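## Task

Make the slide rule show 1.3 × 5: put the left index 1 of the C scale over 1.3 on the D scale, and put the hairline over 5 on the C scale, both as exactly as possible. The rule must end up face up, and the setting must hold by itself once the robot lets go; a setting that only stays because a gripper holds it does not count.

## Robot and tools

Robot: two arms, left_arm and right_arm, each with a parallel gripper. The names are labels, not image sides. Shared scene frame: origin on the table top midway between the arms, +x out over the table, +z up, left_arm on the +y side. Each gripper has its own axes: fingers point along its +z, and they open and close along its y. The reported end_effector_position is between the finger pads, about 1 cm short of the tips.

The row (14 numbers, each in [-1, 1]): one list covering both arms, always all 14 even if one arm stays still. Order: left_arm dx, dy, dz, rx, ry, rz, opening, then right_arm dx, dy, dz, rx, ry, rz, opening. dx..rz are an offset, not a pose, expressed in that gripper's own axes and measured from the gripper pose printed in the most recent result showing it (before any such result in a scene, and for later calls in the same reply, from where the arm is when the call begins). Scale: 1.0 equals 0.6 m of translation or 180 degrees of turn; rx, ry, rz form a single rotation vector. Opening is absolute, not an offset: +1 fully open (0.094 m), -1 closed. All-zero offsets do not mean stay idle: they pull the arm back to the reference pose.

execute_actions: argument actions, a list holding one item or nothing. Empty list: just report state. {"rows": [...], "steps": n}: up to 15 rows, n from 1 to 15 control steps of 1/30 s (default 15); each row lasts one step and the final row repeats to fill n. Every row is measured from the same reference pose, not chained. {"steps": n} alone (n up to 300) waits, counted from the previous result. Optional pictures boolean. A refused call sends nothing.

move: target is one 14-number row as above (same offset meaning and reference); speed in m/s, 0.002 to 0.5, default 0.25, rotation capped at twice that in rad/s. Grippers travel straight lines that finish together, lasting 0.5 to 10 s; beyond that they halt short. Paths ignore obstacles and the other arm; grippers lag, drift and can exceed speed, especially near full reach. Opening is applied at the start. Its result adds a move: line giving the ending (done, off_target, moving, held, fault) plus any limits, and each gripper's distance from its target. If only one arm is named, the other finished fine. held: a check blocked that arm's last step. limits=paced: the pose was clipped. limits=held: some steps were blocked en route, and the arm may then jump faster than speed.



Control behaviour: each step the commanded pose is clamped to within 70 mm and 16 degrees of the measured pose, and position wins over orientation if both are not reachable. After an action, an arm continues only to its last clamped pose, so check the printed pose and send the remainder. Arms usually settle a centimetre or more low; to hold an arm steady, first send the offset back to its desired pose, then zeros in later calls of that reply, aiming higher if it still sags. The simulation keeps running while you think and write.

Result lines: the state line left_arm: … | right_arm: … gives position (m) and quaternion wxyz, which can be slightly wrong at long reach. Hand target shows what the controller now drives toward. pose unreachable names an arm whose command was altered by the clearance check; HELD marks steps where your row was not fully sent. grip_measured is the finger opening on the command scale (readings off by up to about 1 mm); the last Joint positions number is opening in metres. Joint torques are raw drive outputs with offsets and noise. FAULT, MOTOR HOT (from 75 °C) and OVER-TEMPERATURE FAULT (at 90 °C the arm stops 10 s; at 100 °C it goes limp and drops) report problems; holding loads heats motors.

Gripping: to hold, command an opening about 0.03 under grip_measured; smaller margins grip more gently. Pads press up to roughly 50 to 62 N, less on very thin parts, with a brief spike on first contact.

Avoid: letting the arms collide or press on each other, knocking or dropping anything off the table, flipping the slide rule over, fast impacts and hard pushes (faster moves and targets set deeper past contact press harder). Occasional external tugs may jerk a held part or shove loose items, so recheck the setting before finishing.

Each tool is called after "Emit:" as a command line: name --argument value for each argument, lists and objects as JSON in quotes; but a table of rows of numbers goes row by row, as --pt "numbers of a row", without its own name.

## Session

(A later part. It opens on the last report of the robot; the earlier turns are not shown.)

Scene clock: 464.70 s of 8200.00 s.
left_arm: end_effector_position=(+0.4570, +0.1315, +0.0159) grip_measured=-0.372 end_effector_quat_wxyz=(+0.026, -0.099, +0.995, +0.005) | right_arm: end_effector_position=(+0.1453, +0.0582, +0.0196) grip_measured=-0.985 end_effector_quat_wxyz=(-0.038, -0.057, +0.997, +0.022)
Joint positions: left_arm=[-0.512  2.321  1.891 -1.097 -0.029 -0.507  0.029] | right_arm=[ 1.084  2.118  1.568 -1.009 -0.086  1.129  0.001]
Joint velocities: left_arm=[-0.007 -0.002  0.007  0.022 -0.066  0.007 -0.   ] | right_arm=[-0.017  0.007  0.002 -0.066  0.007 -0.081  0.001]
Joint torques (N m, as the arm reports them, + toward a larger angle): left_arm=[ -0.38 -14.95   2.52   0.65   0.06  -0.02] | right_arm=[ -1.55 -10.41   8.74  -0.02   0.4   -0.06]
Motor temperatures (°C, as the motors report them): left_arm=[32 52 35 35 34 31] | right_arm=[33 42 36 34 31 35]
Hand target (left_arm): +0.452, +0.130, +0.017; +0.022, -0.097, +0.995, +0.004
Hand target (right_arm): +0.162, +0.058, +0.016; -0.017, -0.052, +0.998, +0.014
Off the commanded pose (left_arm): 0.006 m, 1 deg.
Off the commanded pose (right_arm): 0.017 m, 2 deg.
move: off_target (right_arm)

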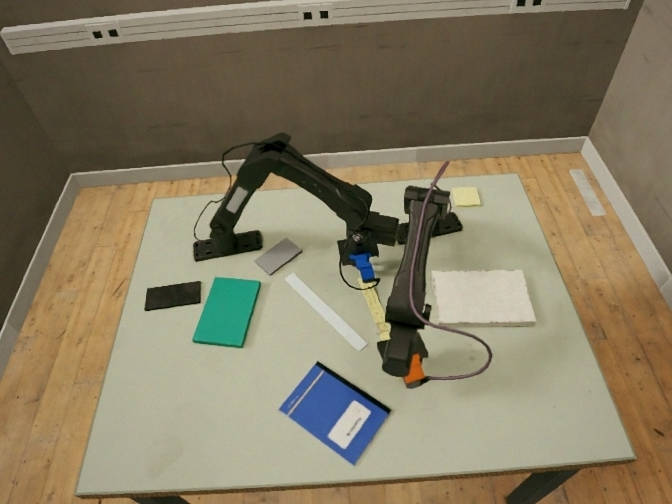

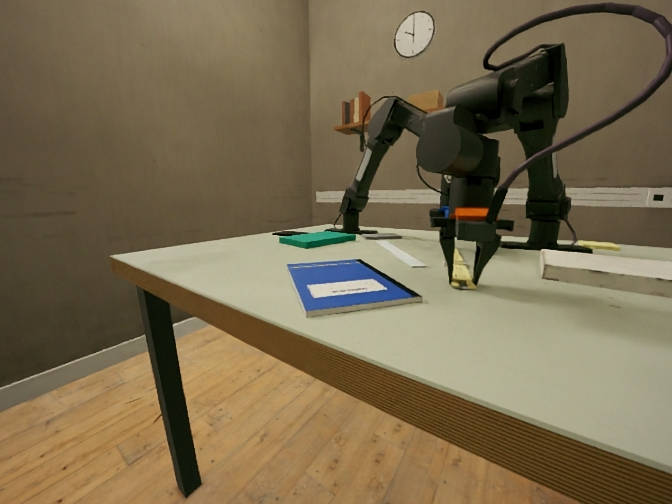

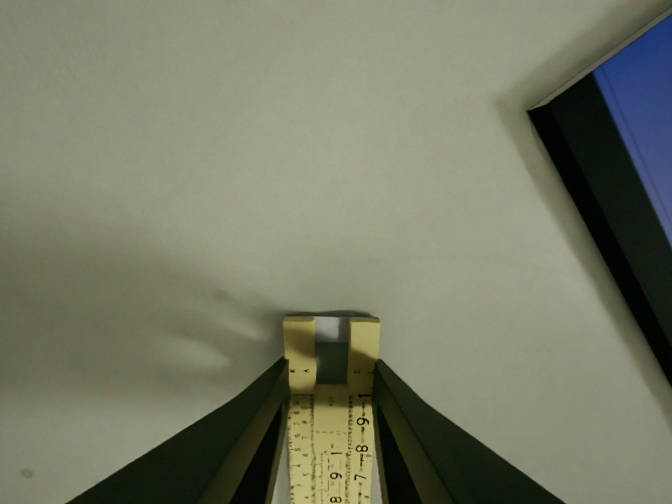

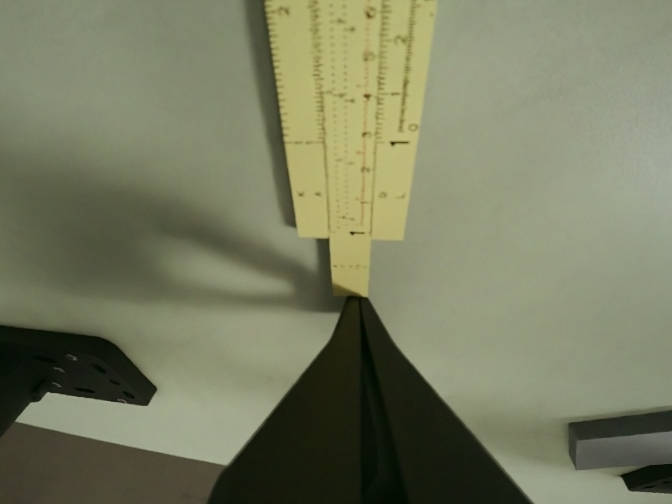

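Emit:
move --target '[0.01,0,-0.002,0,0,0,-0.42, -0.05,0.004,0.0,0,-0.012,0,-1]' --speed 0.012

Scene clock: 470.43 s of 8200.00 s.
left_arm: end_effector_position=(+0.4571, +0.1316, +0.0159) grip_measured=-0.372 end_effector_quat_wxyz=(+0.030, -0.100, +0.995, +0.004) | right_arm: end_effector_position=(+0.1564, +0.0604, +0.0200) grip_measured=-0.985 end_effector_quat_wxyz=(-0.045, -0.061, +0.997, +0.025)
Joint positions: left_arm=[-0.512  2.312  1.875 -1.081 -0.03  -0.509  0.029] | right_arm=[ 1.052  2.14   1.604 -1.025 -0.103  1.09   0.001]
Joint velocities: left_arm=[-0.002  0.007 -0.002  0.022  0.022 -0.022 -0.   ] | right_arm=[ 0.007  0.007  0.002 -0.022 -0.022 -0.051  0.   ]
Joint torques (N m, as the arm reports them, + toward a larger angle): left_arm=[ -0.61 -15.01   2.52   0.65  -0.02  -0.1 ] | right_arm=[ -1.56 -10.87   9.6    0.01   0.45  -0.1 ]
Motor temperatures (°C, as the motors report them): left_arm=[32 52 35 35 34 31] | right_arm=[33 42 36 34 31 35]
Hand target (left_arm): +0.451, +0.130, +0.017; +0.025, -0.099, +0.995, +0.005
Hand target (right_arm): +0.175, +0.063, +0.018; -0.018, -0.057, +0.998, +0.023
Off the commanded pose (left_arm): 0.006 m, 1 deg.
Off the commanded pose (right_arm): 0.019 m, 3 deg.
move: off_target (right_arm)

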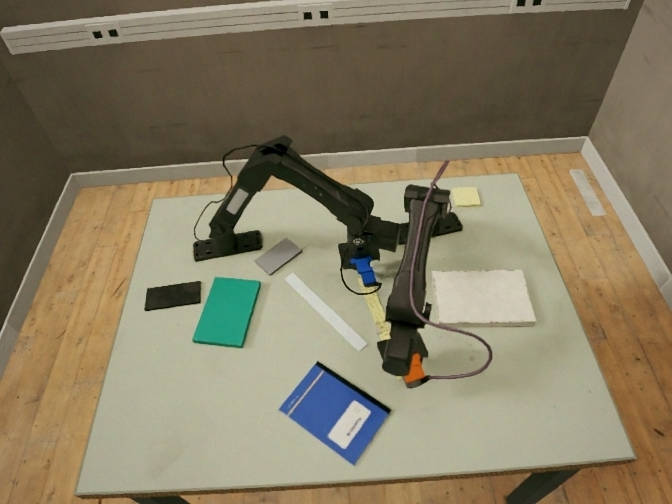

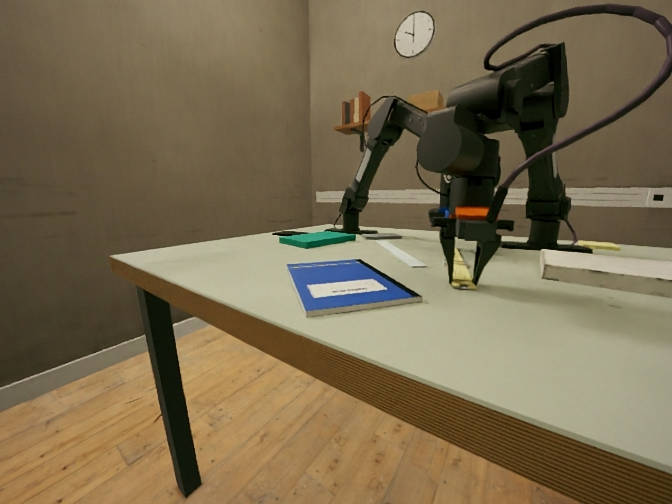

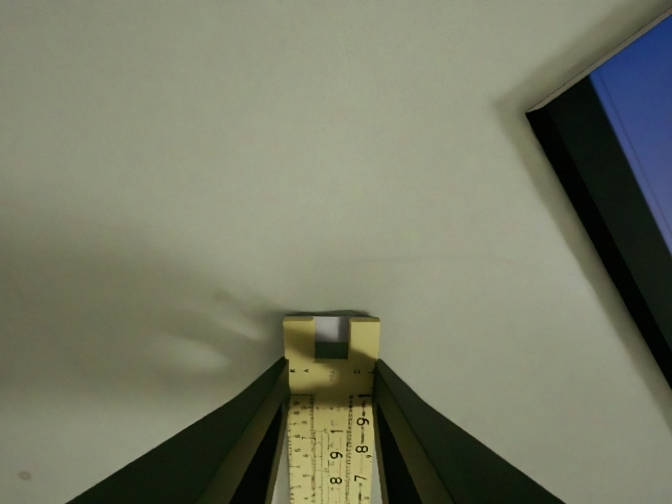

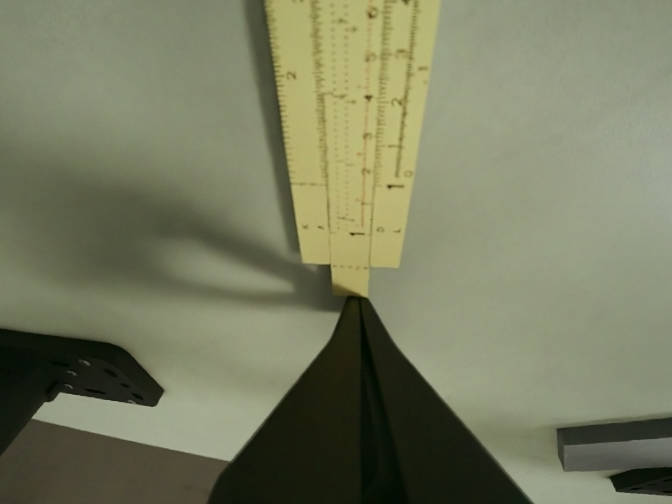

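Emit:
move --target '[0.012,0,-0.002,0,0,0,-0.41, -0.055,0.008,0.0,0,-0.015,0,-1]' --speed 0.012

Scene clock: 476.23 s of 8200.00 s.
left_arm: end_effector_position=(+0.4571, +0.1317, +0.0161) grip_measured=-0.372 end_effector_quat_wxyz=(+0.036, -0.101, +0.994, +0.001) | right_arm: end_effector_position=(+0.1688, +0.0635, +0.0202) grip_measured=-0.985 end_effector_quat_wxyz=(-0.051, -0.064, +0.996, +0.025)
Joint positions: left_arm=[-0.512  2.299  1.852 -1.06  -0.031 -0.509  0.029] | right_arm=[ 1.022  2.174  1.658 -1.055 -0.113  1.054  0.001]
Joint velocities: left_arm=[ 0.002  0.007 -0.007 -0.007 -0.037 -0.081  0.   ] | right_arm=[-0.012  0.002  0.017 -0.007 -0.066  0.022 -0.   ]
Joint torques (N m, as the arm reports them, + toward a larger angle): left_arm=[ -0.65 -14.93   2.54   0.67   0.02  -0.13] | right_arm=[ -1.38 -11.65   9.25   0.12   0.47  -0.1 ]
Motor temperatures (°C, as the motors report them): left_arm=[32 53 35 35 34 31] | right_arm=[33 42 36 34 31 35]
Hand target (left_arm): +0.450, +0.130, +0.017; +0.030, -0.100, +0.994, +0.004
Hand target (right_arm): +0.188, +0.068, +0.018; -0.021, -0.060, +0.998, +0.026
Off the commanded pose (left_arm): 0.007 m, 1 deg.
Off the commanded pose (right_arm): 0.021 m, 3 deg.
move: off_target (right_arm)

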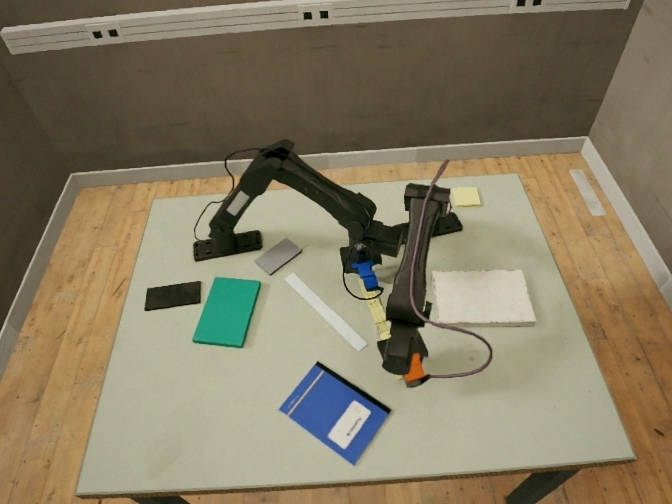

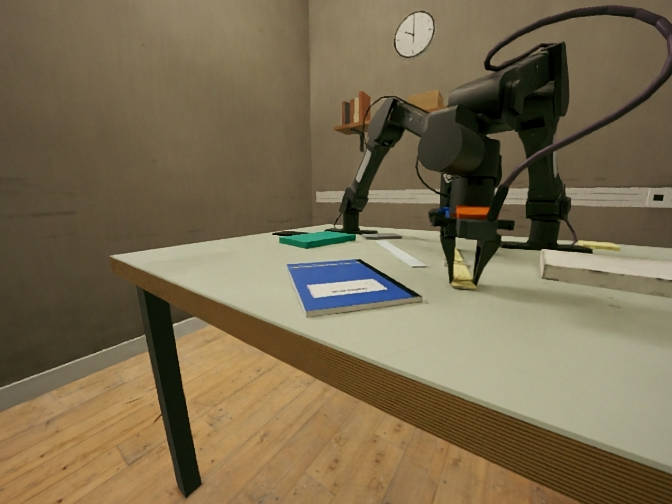

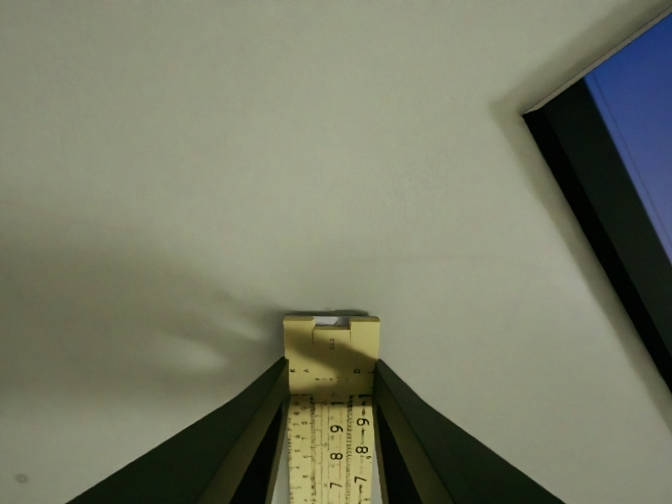

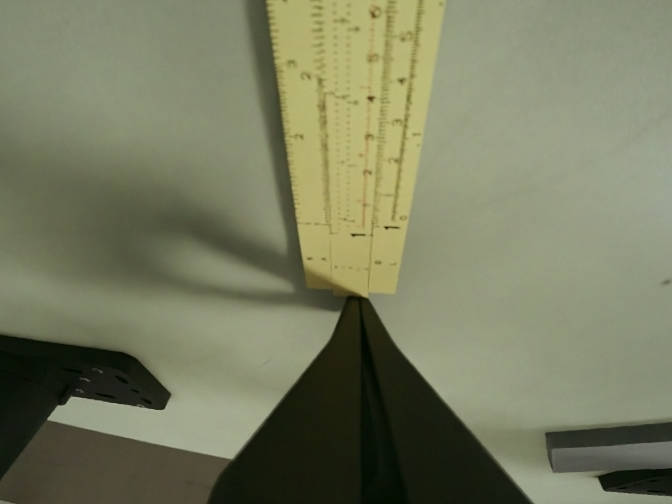

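Emit:
move --target '[0.012,0,-0.002,0,0,0,-0.41, -0.055,0.012,-0.004,0,-0.01,0,-1]' --speed 0.012

Scene clock: 482.17 s of 8200.00 s.
left_arm: end_effector_position=(+0.4598, +0.1328, +0.0163) grip_measured=-0.372 end_effector_quat_wxyz=(+0.047, -0.102, +0.994, +0.002) | right_arm: end_effector_position=(+0.1763, +0.0651, +0.0207) grip_measured=-0.985 end_effector_quat_wxyz=(-0.070, -0.067, +0.995, +0.014)
Joint positions: left_arm=[-0.512  2.287  1.831 -1.03  -0.041 -0.511  0.029] | right_arm=[ 0.997  2.229  1.748 -1.13  -0.137  1.018  0.001]
Joint velocities: left_arm=[ 0.032 -0.022 -0.012 -0.051 -0.066 -0.081 -0.001] | right_arm=[-0.002 -0.007  0.017  0.066  0.037  0.051  0.001]
Joint torques (N m, as the arm reports them, + toward a larger angle): left_arm=[ -0.75 -14.82   2.4    0.58   0.13  -0.09] | right_arm=[ -1.67 -12.29   9.79   0.22   0.44  -0.05]
Motor temperatures (°C, as the motors report them): left_arm=[32 53 35 35 34 31] | right_arm=[33 42 36 34 31 35]
Hand target (left_arm): +0.450, +0.130, +0.017; +0.036, -0.101, +0.994, +0.001
Hand target (right_arm): +0.201, +0.073, +0.021; -0.034, -0.062, +0.997, +0.025
Off the commanded pose (left_arm): 0.010 m, 1 deg.
Off the commanded pose (right_arm): 0.026 m, 4 deg.
move: off_target (right_arm)

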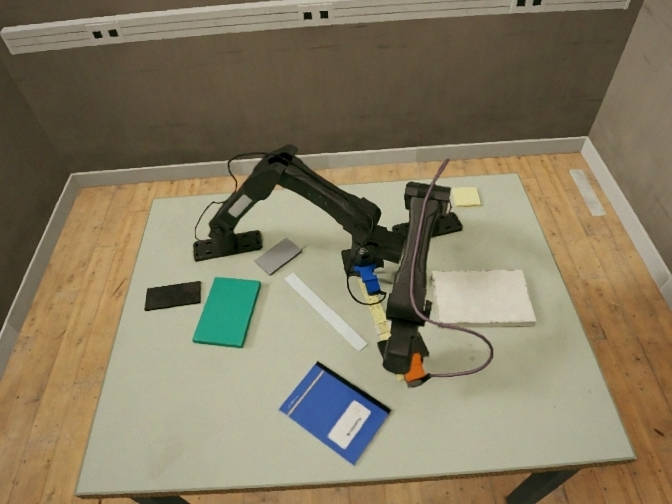

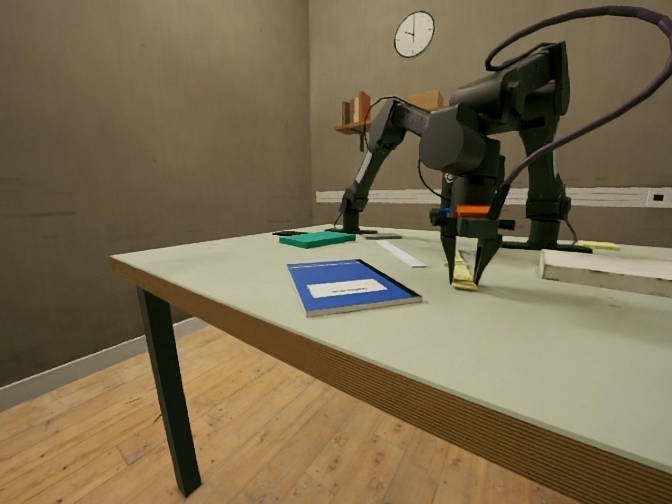

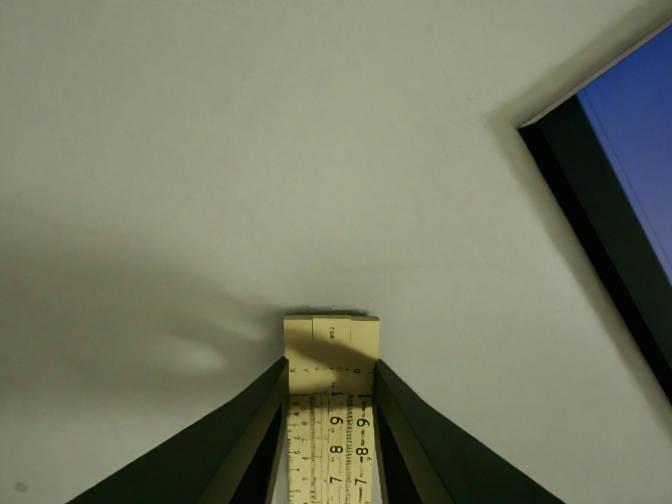

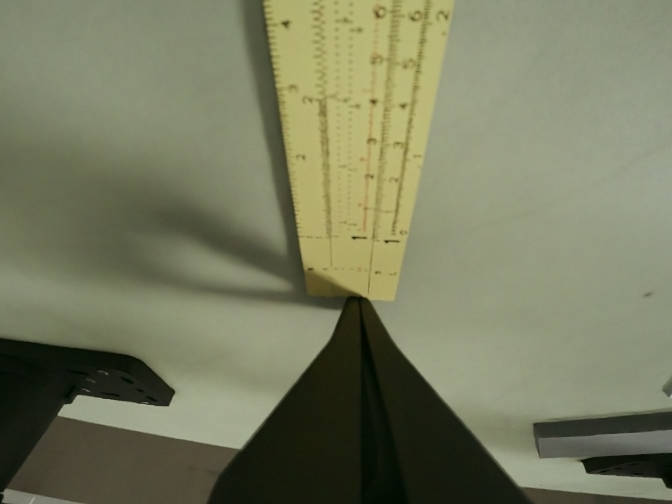

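Emit:
move --target '[0.012,0,-0.002,0,-0.01,0,-0.41, 0.035,0,-0.012,0,-0.03,0,-1]' --speed 0.02

Scene clock: 488.27 s of 8200.00 s.
left_arm: end_effector_position=(+0.4595, +0.1330, +0.0164) grip_measured=-0.372 end_effector_quat_wxyz=(+0.067, -0.103, +0.992, -0.000) | right_arm: end_effector_position=(+0.1562, +0.0611, +0.0257) grip_measured=-0.985 end_effector_quat_wxyz=(-0.036, -0.068, +0.997, +0.007)
Joint positions: left_arm=[-0.516  2.248  1.762 -0.962 -0.053 -0.516  0.029] | right_arm=[ 1.067  2.159  1.66  -1.087 -0.071  1.09   0.001]
Joint velocities: left_arm=[ 0.007 -0.007 -0.007  0.022  0.037 -0.051 -0.   ] | right_arm=[-0.007  0.007 -0.032  0.037 -0.051  0.007 -0.001]
Joint torques (N m, as the arm reports them, + toward a larger angle): left_arm=[ -0.96 -14.47   2.44   0.73  -0.08  -0.14] | right_arm=[  0.75 -14.94   5.58   0.     0.06   0.07]
Motor temperatures (°C, as the motors report them): left_arm=[32 53 35 35 34 31] | right_arm=[33 42 36 34 31 35]
Hand target (left_arm): +0.453, +0.131, +0.017; +0.063, -0.102, +0.993, +0.004
Hand target (right_arm): +0.156, +0.063, +0.031; -0.024, -0.067, +0.997, +0.016
Off the commanded pose (left_arm): 0.007 m, 1 deg.
Off the commanded pose (right_arm): 0.005 m, 2 deg.
After step 90, 0.53 s passed at rest.
move: done

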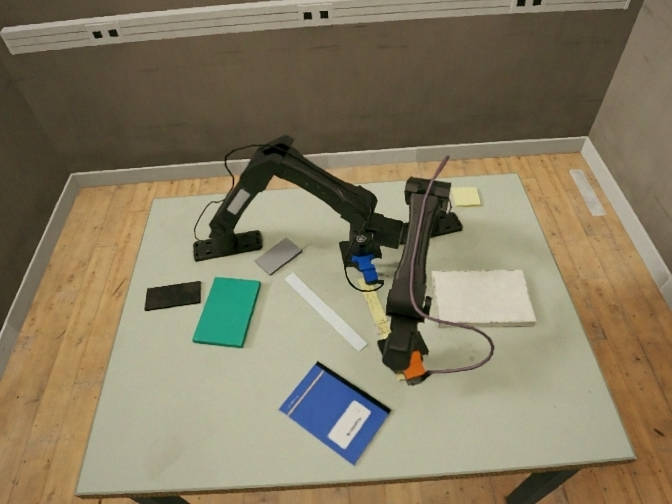

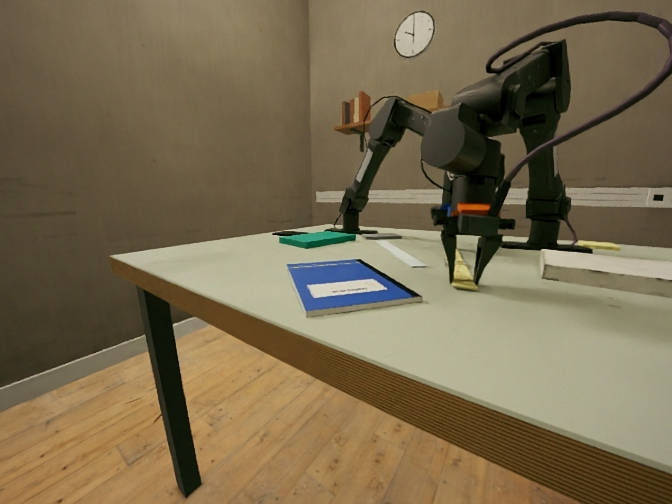

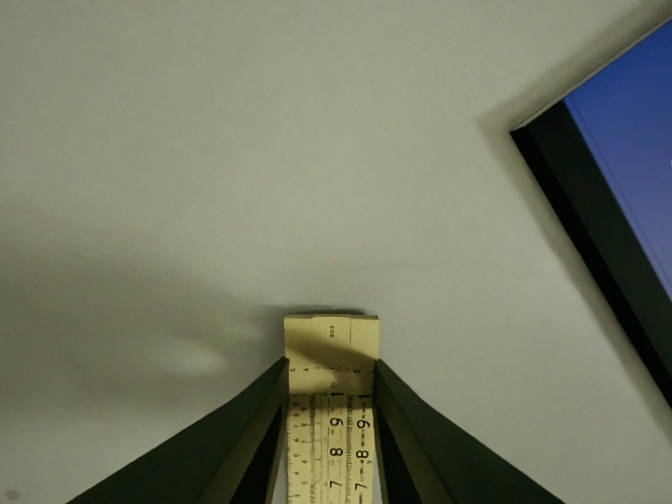

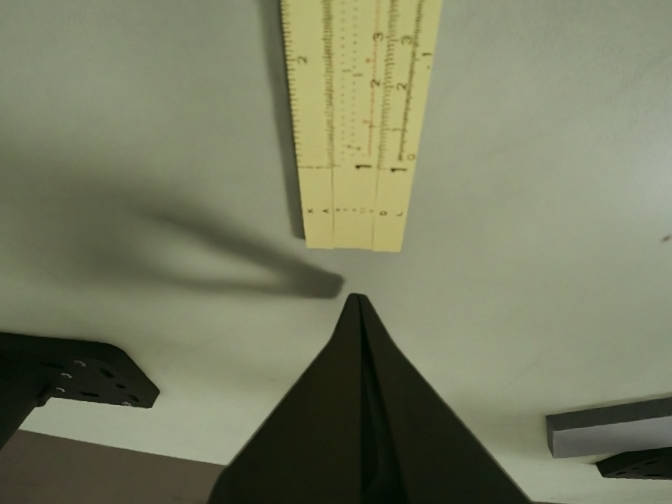

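Emit:
move --target '[0.005,0,-0.002,0,0,0,-0.41, 0,-0.034,-0.008,0,-0.01,0,-0.25]' --speed 0.02

Scene clock: 495.47 s of 8200.00 s.
left_arm: end_effector_position=(+0.4597, +0.1330, +0.0166) grip_measured=-0.372 end_effector_quat_wxyz=(+0.067, -0.103, +0.992, -0.001) | right_arm: end_effector_position=(+0.1520, +0.0413, +0.0260) grip_measured=-0.253 end_effector_quat_wxyz=(-0.031, -0.068, +0.997, -0.002)
Joint positions: left_arm=[-0.516  2.248  1.762 -0.962 -0.053 -0.516  0.029] | right_arm=[ 1.067  2.096  1.562 -1.066 -0.056  1.089  0.035]
Joint velocities: left_arm=[-0.002  0.002  0.007 -0.022  0.007 -0.037  0.001] | right_arm=[-0.017 -0.017  0.002  0.022 -0.037 -0.007  0.   ]
Joint torques (N m, as the arm reports them, + toward a larger angle): left_arm=[ -0.31 -14.35   2.86   0.85  -0.04  -0.06] | right_arm=[ -0.97 -14.4    5.41  -0.02   0.09  -0.08]
Motor temperatures (°C, as the motors report them): left_arm=[32 53 35 35 34 31] | right_arm=[33 43 36 34 31 35]
Hand target (left_arm): +0.457, +0.132, +0.017; +0.067, -0.103, +0.992, -0.001
Hand target (right_arm): +0.159, +0.041, +0.030; -0.020, -0.068, +0.997, +0.008
Off the commanded pose (left_arm): 0.003 m, 0 deg.
Off the commanded pose (right_arm): 0.008 m, 2 deg.
After step 90, 2.93 s passed at rest.
move: done

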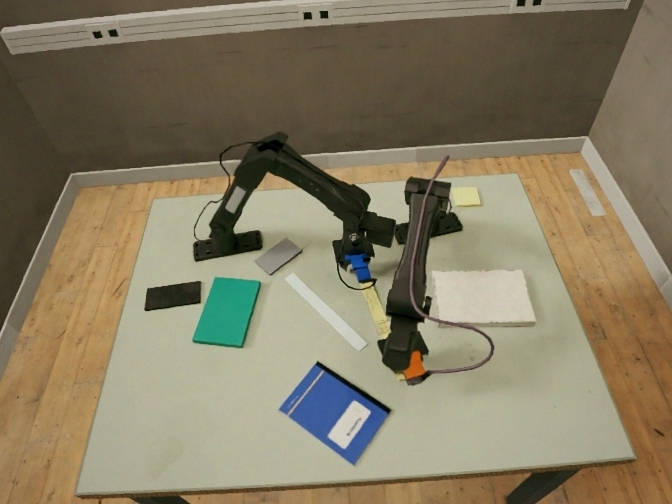

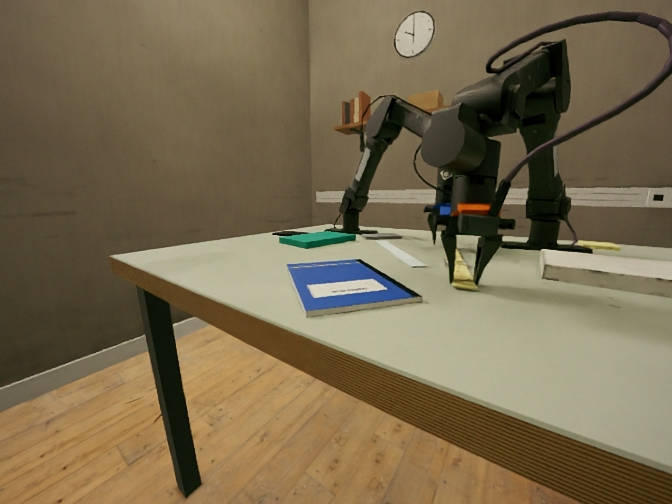

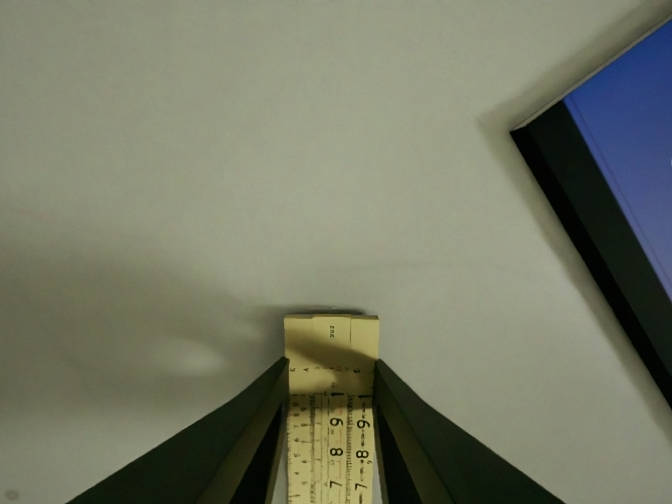

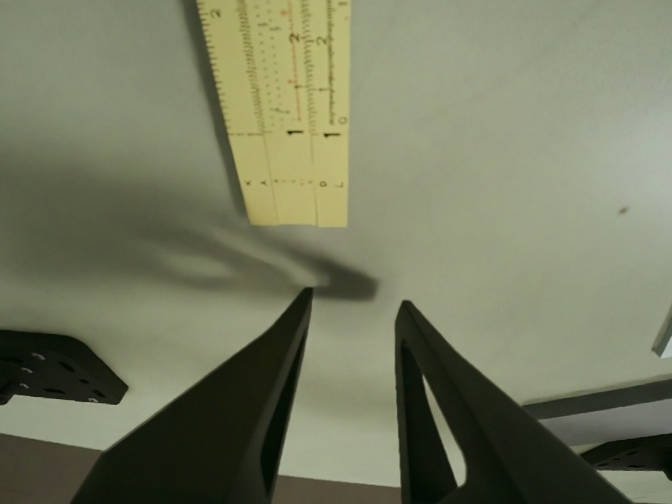

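Emit:
move --target '[0.003,0,-0.002,0,0,0,-0.41, -0.03,0.0,-0.004,0,-0.01,0,-0.25]' --speed 0.02

Emit:
move --target '[0,0,0,0,0,0,-0.41, 0,-0.006,0.022,0,0,0,-0.25]' --speed 0.015

Scene clock: 500.23 s of 8200.00 s.
left_arm: end_effector_position=(+0.4597, +0.1330, +0.0166) grip_measured=-0.372 end_effector_quat_wxyz=(+0.067, -0.103, +0.992, -0.001) | right_arm: end_effector_position=(+0.1620, +0.0375, +0.0215) grip_measured=-0.253 end_effector_quat_wxyz=(-0.026, -0.067, +0.997, -0.009)
Joint positions: left_arm=[-0.516  2.248  1.762 -0.962 -0.053 -0.516  0.029] | right_arm=[ 1.046  2.108  1.562 -1.063 -0.04   1.07   0.035]
Joint velocities: left_arm=[ 0.017 -0.002 -0.007 -0.007 -0.037  0.022 -0.001] | right_arm=[ 0.002  0.002  0.002  0.022  0.095 -0.007 -0.001]
Joint torques (N m, as the arm reports them, + toward a larger angle): left_arm=[ -0.21 -13.98   3.39   0.83  -0.02  -0.05] | right_arm=[ -0.59 -12.08   9.91  -0.2    0.18  -0.12]
Motor temperatures (°C, as the motors report them): left_arm=[32 53 35 35 34 31] | right_arm=[33 43 36 34 31 35]
Hand target (left_arm): +0.458, +0.133, +0.018; +0.067, -0.103, +0.992, -0.001
Hand target (right_arm): +0.170, +0.043, +0.027; -0.015, -0.068, +0.998, -0.001
Off the commanded pose (left_arm): 0.002 m, 0 deg.
Off the commanded pose (right_arm): 0.012 m, 1 deg.
After step 100, 0.30 s passed at rest.
move: off_target (right_arm)

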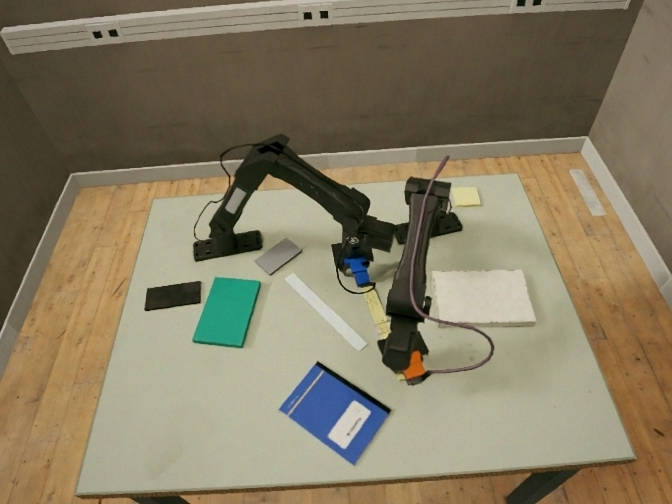

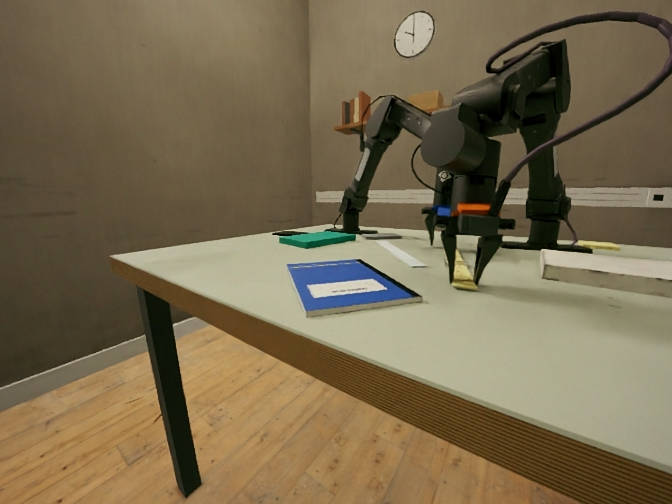

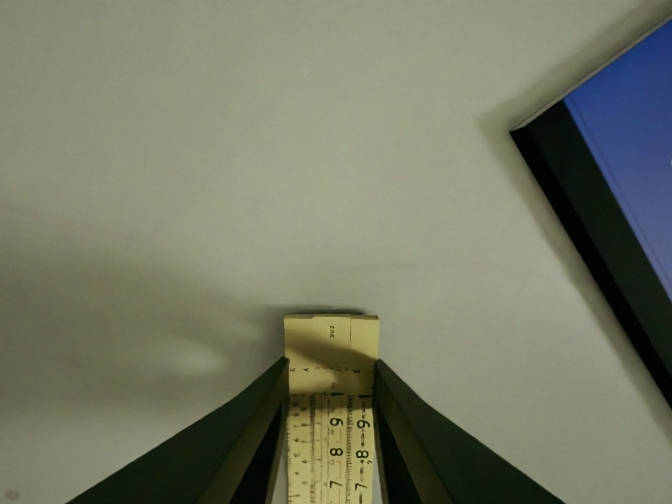

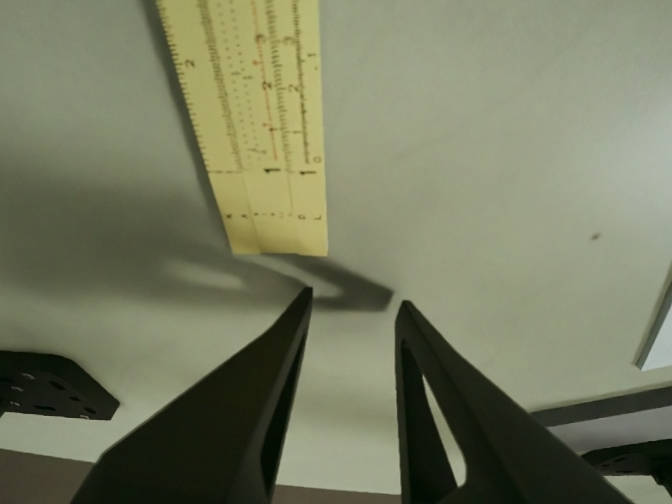

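Scene clock: 501.37 s of 8200.00 s.
left_arm: end_effector_position=(+0.4597, +0.1330, +0.0166) grip_measured=-0.372 end_effector_quat_wxyz=(+0.067, -0.103, +0.992, -0.001) | right_arm: end_effector_position=(+0.1623, +0.0382, +0.0190) grip_measured=-0.253 end_effector_quat_wxyz=(-0.024, -0.068, +0.997, -0.004)
Joint positions: left_arm=[-0.516  2.248  1.762 -0.962 -0.053 -0.516  0.029] | right_arm=[ 1.046  2.104  1.546 -1.04  -0.04   1.07   0.035]
Joint velocities: left_arm=[ 0.012 -0.007 -0.012 -0.037 -0.051 -0.051  0.001] | right_arm=[ 0.007 -0.007 -0.007 -0.007  0.007 -0.037  0.   ]
Joint torques (N m, as the arm reports them, + toward a larger angle): left_arm=[  0.08 -13.4    4.01   0.8   -0.05  -0.03] | right_arm=[ -0.04 -11.67   3.86   0.11  -0.02  -0.07]
Motor temperatures (°C, as the motors report them): left_arm=[32 53 35 35 34 31] | right_arm=[33 43 36 34 31 35]
Hand target (left_arm): +0.460, +0.133, +0.017; +0.067, -0.103, +0.992, -0.001
Hand target (right_arm): +0.162, +0.033, +0.009; -0.026, -0.067, +0.997, -0.009
Off the commanded pose (left_arm): 0.000 m, 0 deg.
Off the commanded pose (right_arm): 0.012 m, 1 deg.
move: off_target (right_arm)

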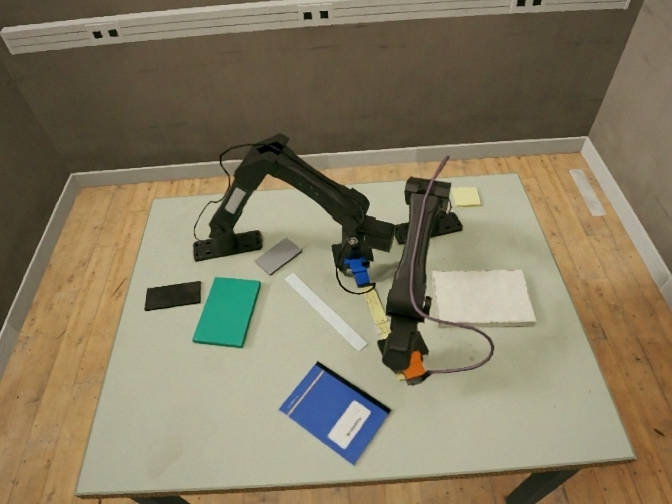

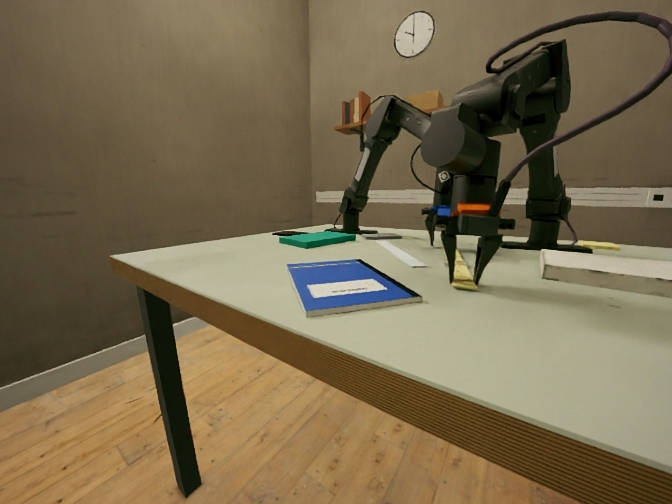

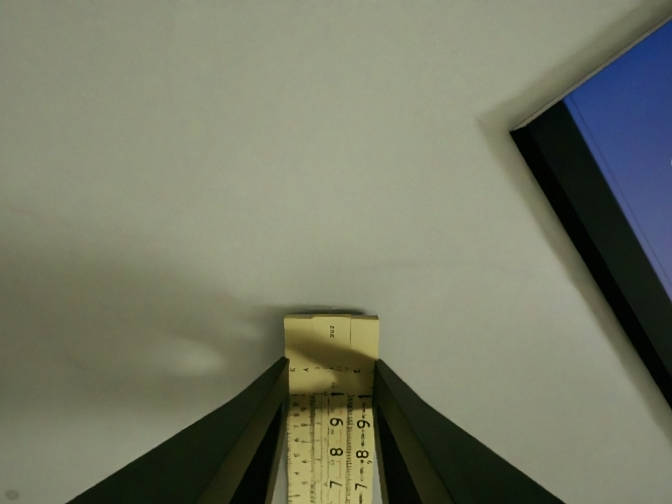

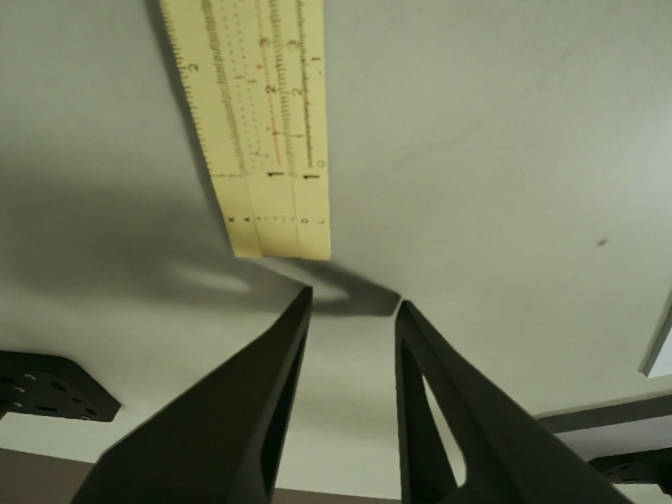

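Emit:
move --target '[0,0,0,0,0,0,-0.41, 0,0.016,-0.002,0,0,0,-0.25]' --speed 0.015

Scene clock: 504.27 s of 8200.00 s.
left_arm: end_effector_position=(+0.4597, +0.1330, +0.0166) grip_measured=-0.372 end_effector_quat_wxyz=(+0.067, -0.103, +0.992, -0.001) | right_arm: end_effector_position=(+0.1640, +0.0426, +0.0198) grip_measured=-0.253 end_effector_quat_wxyz=(-0.023, -0.067, +0.997, -0.003)
Joint positions: left_arm=[-0.516  2.248  1.762 -0.962 -0.053 -0.516  0.029] | right_arm=[ 1.046  2.118  1.571 -1.049 -0.04   1.072  0.035]
Joint velocities: left_arm=[ 0.012 -0.022 -0.007  0.037  0.037 -0.037 -0.001] | right_arm=[-0.002 -0.002 -0.002 -0.007 -0.022  0.051  0.   ]
Joint torques (N m, as the arm reports them, + toward a larger angle): left_arm=[ -0.02 -13.46   4.06   0.81  -0.01  -0.02] | right_arm=[  0.78 -10.95   9.16  -0.24  -0.04   0.11]
Motor temperatures (°C, as the motors report them): left_arm=[32 53 35 35 34 31] | right_arm=[33 43 36 34 31 35]
Hand target (left_arm): +0.460, +0.133, +0.017; +0.067, -0.103, +0.992, -0.001
Hand target (right_arm): +0.161, +0.048, +0.020; -0.024, -0.068, +0.997, -0.004
Off the commanded pose (left_arm): 0.000 m, 0 deg.
Off the commanded pose (right_arm): 0.006 m, 0 deg.
move: done

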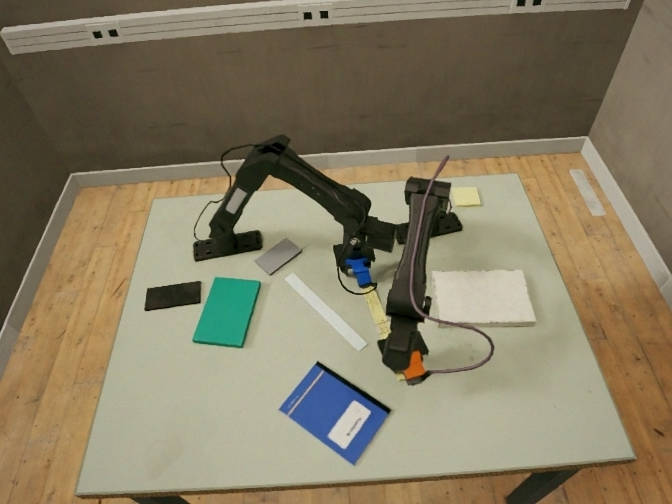

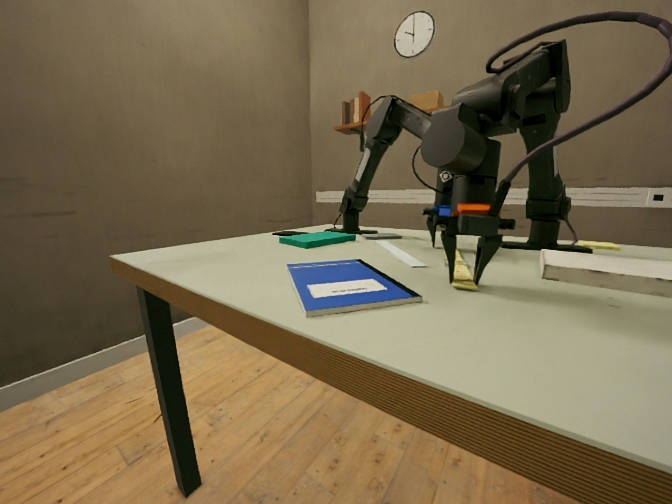

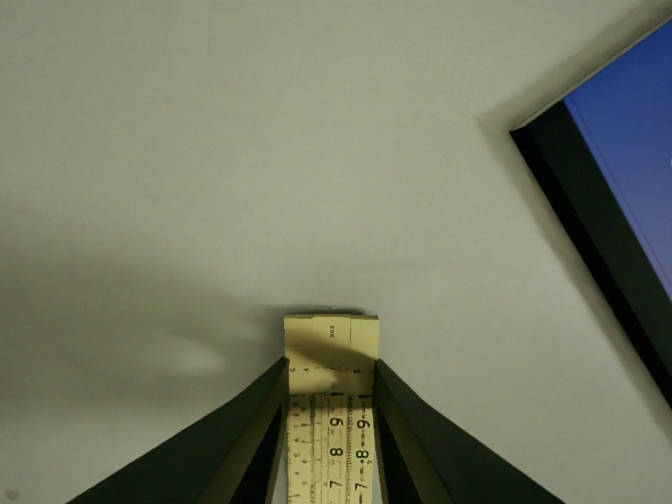

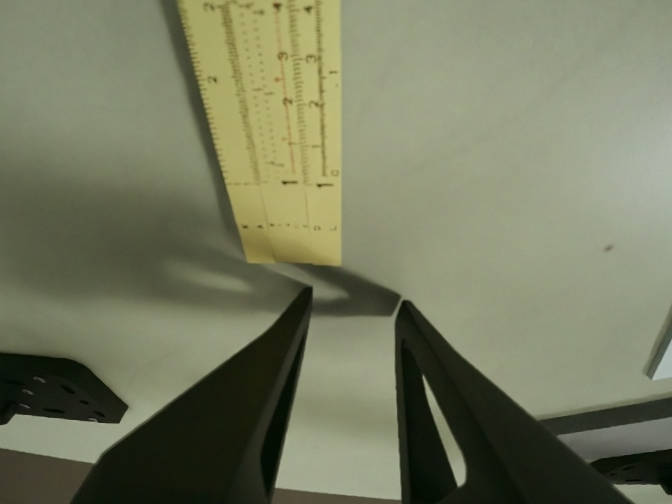

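Emit:
execute_actions --actions '[]'

Scene clock: 514.20 s of 8200.00 s.
left_arm: end_effector_position=(+0.4597, +0.1330, +0.0166) grip_measured=-0.372 end_effector_quat_wxyz=(+0.067, -0.103, +0.992, -0.001) | right_arm: end_effector_position=(+0.1640, +0.0426, +0.0199) grip_measured=-0.253 end_effector_quat_wxyz=(-0.024, -0.066, +0.998, -0.003)
Joint positions: left_arm=[-0.516  2.248  1.762 -0.962 -0.053 -0.516  0.029] | right_arm=[ 1.046  2.118  1.572 -1.049 -0.041  1.072  0.035]
Joint velocities: left_arm=[ 0.027  0.017 -0.007 -0.007  0.037  0.022 -0.001] | right_arm=[-0.012 -0.007  0.017  0.125 -0.051 -0.081 -0.001]
Joint torques (N m, as the arm reports them, + toward a larger angle): left_arm=[  0.16 -13.38   4.05   0.83  -0.06   0.02] | right_arm=[  1.12 -11.06   9.38  -0.23  -0.01   0.07]
Motor temperatures (°C, as the motors report them): left_arm=[32 52 35 35 34 31] | right_arm=[33 42 36 34 31 35]
Hand target (left_arm): +0.460, +0.133, +0.017; +0.067, -0.103, +0.992, -0.001
Hand target (right_arm): +0.161, +0.048, +0.020; -0.024, -0.068, +0.997, -0.003
Off the commanded pose (left_arm): 0.000 m, 0 deg.
Off the commanded pose (right_arm): 0.006 m, 0 deg.
Steps of this call (steps 1 to 90: nothing new was sent; then 6.93 s passed at rest). Readings (end_effector_position):
1: left_arm (+0.4597, +0.1330, +0.0166) | right_arm (+0.1640, +0.0426, +0.0198)
2: left_arm (+0.4597, +0.1330, +0.0166) | right_arm (+0.1640, +0.0426, +0.0199)
4: left_arm (+0.4597, +0.1330, +0.0166) | right_arm (+0.1640, +0.0426, +0.0199)
8: left_arm (+0.4597, +0.1330, +0.0166) | right_arm (+0.1640, +0.0426, +0.0199)
90: the state above

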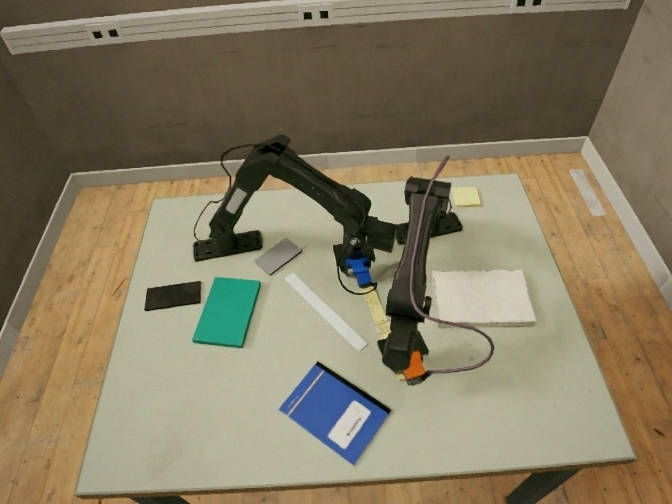

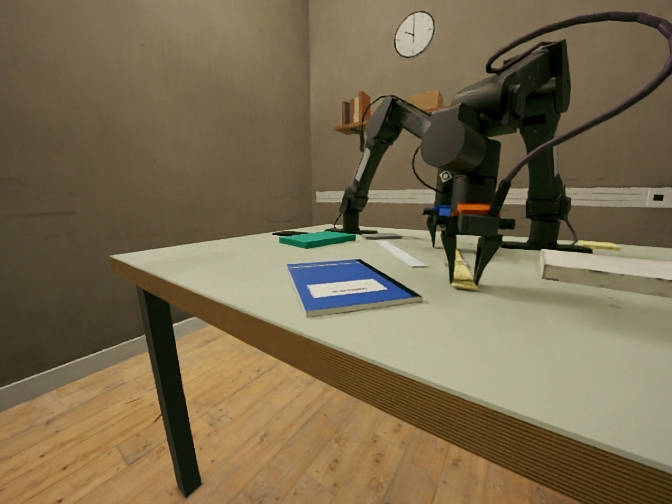

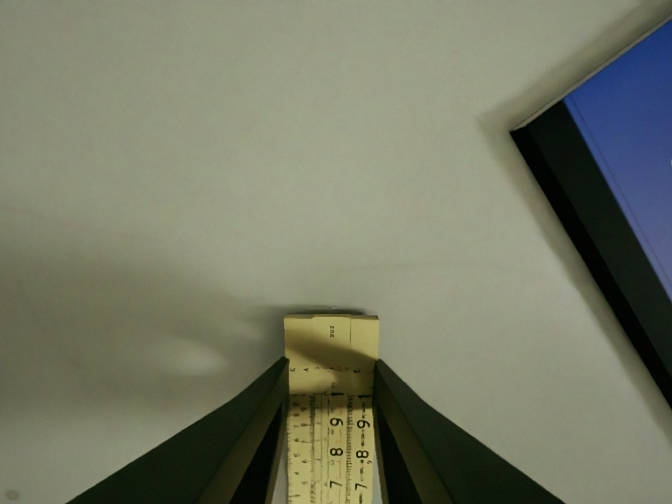

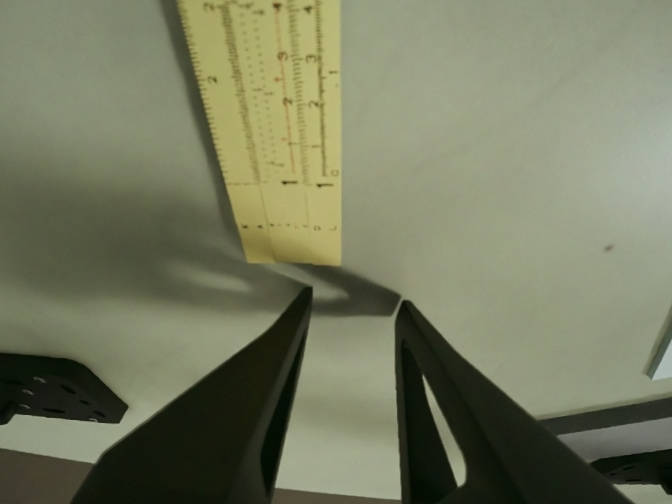

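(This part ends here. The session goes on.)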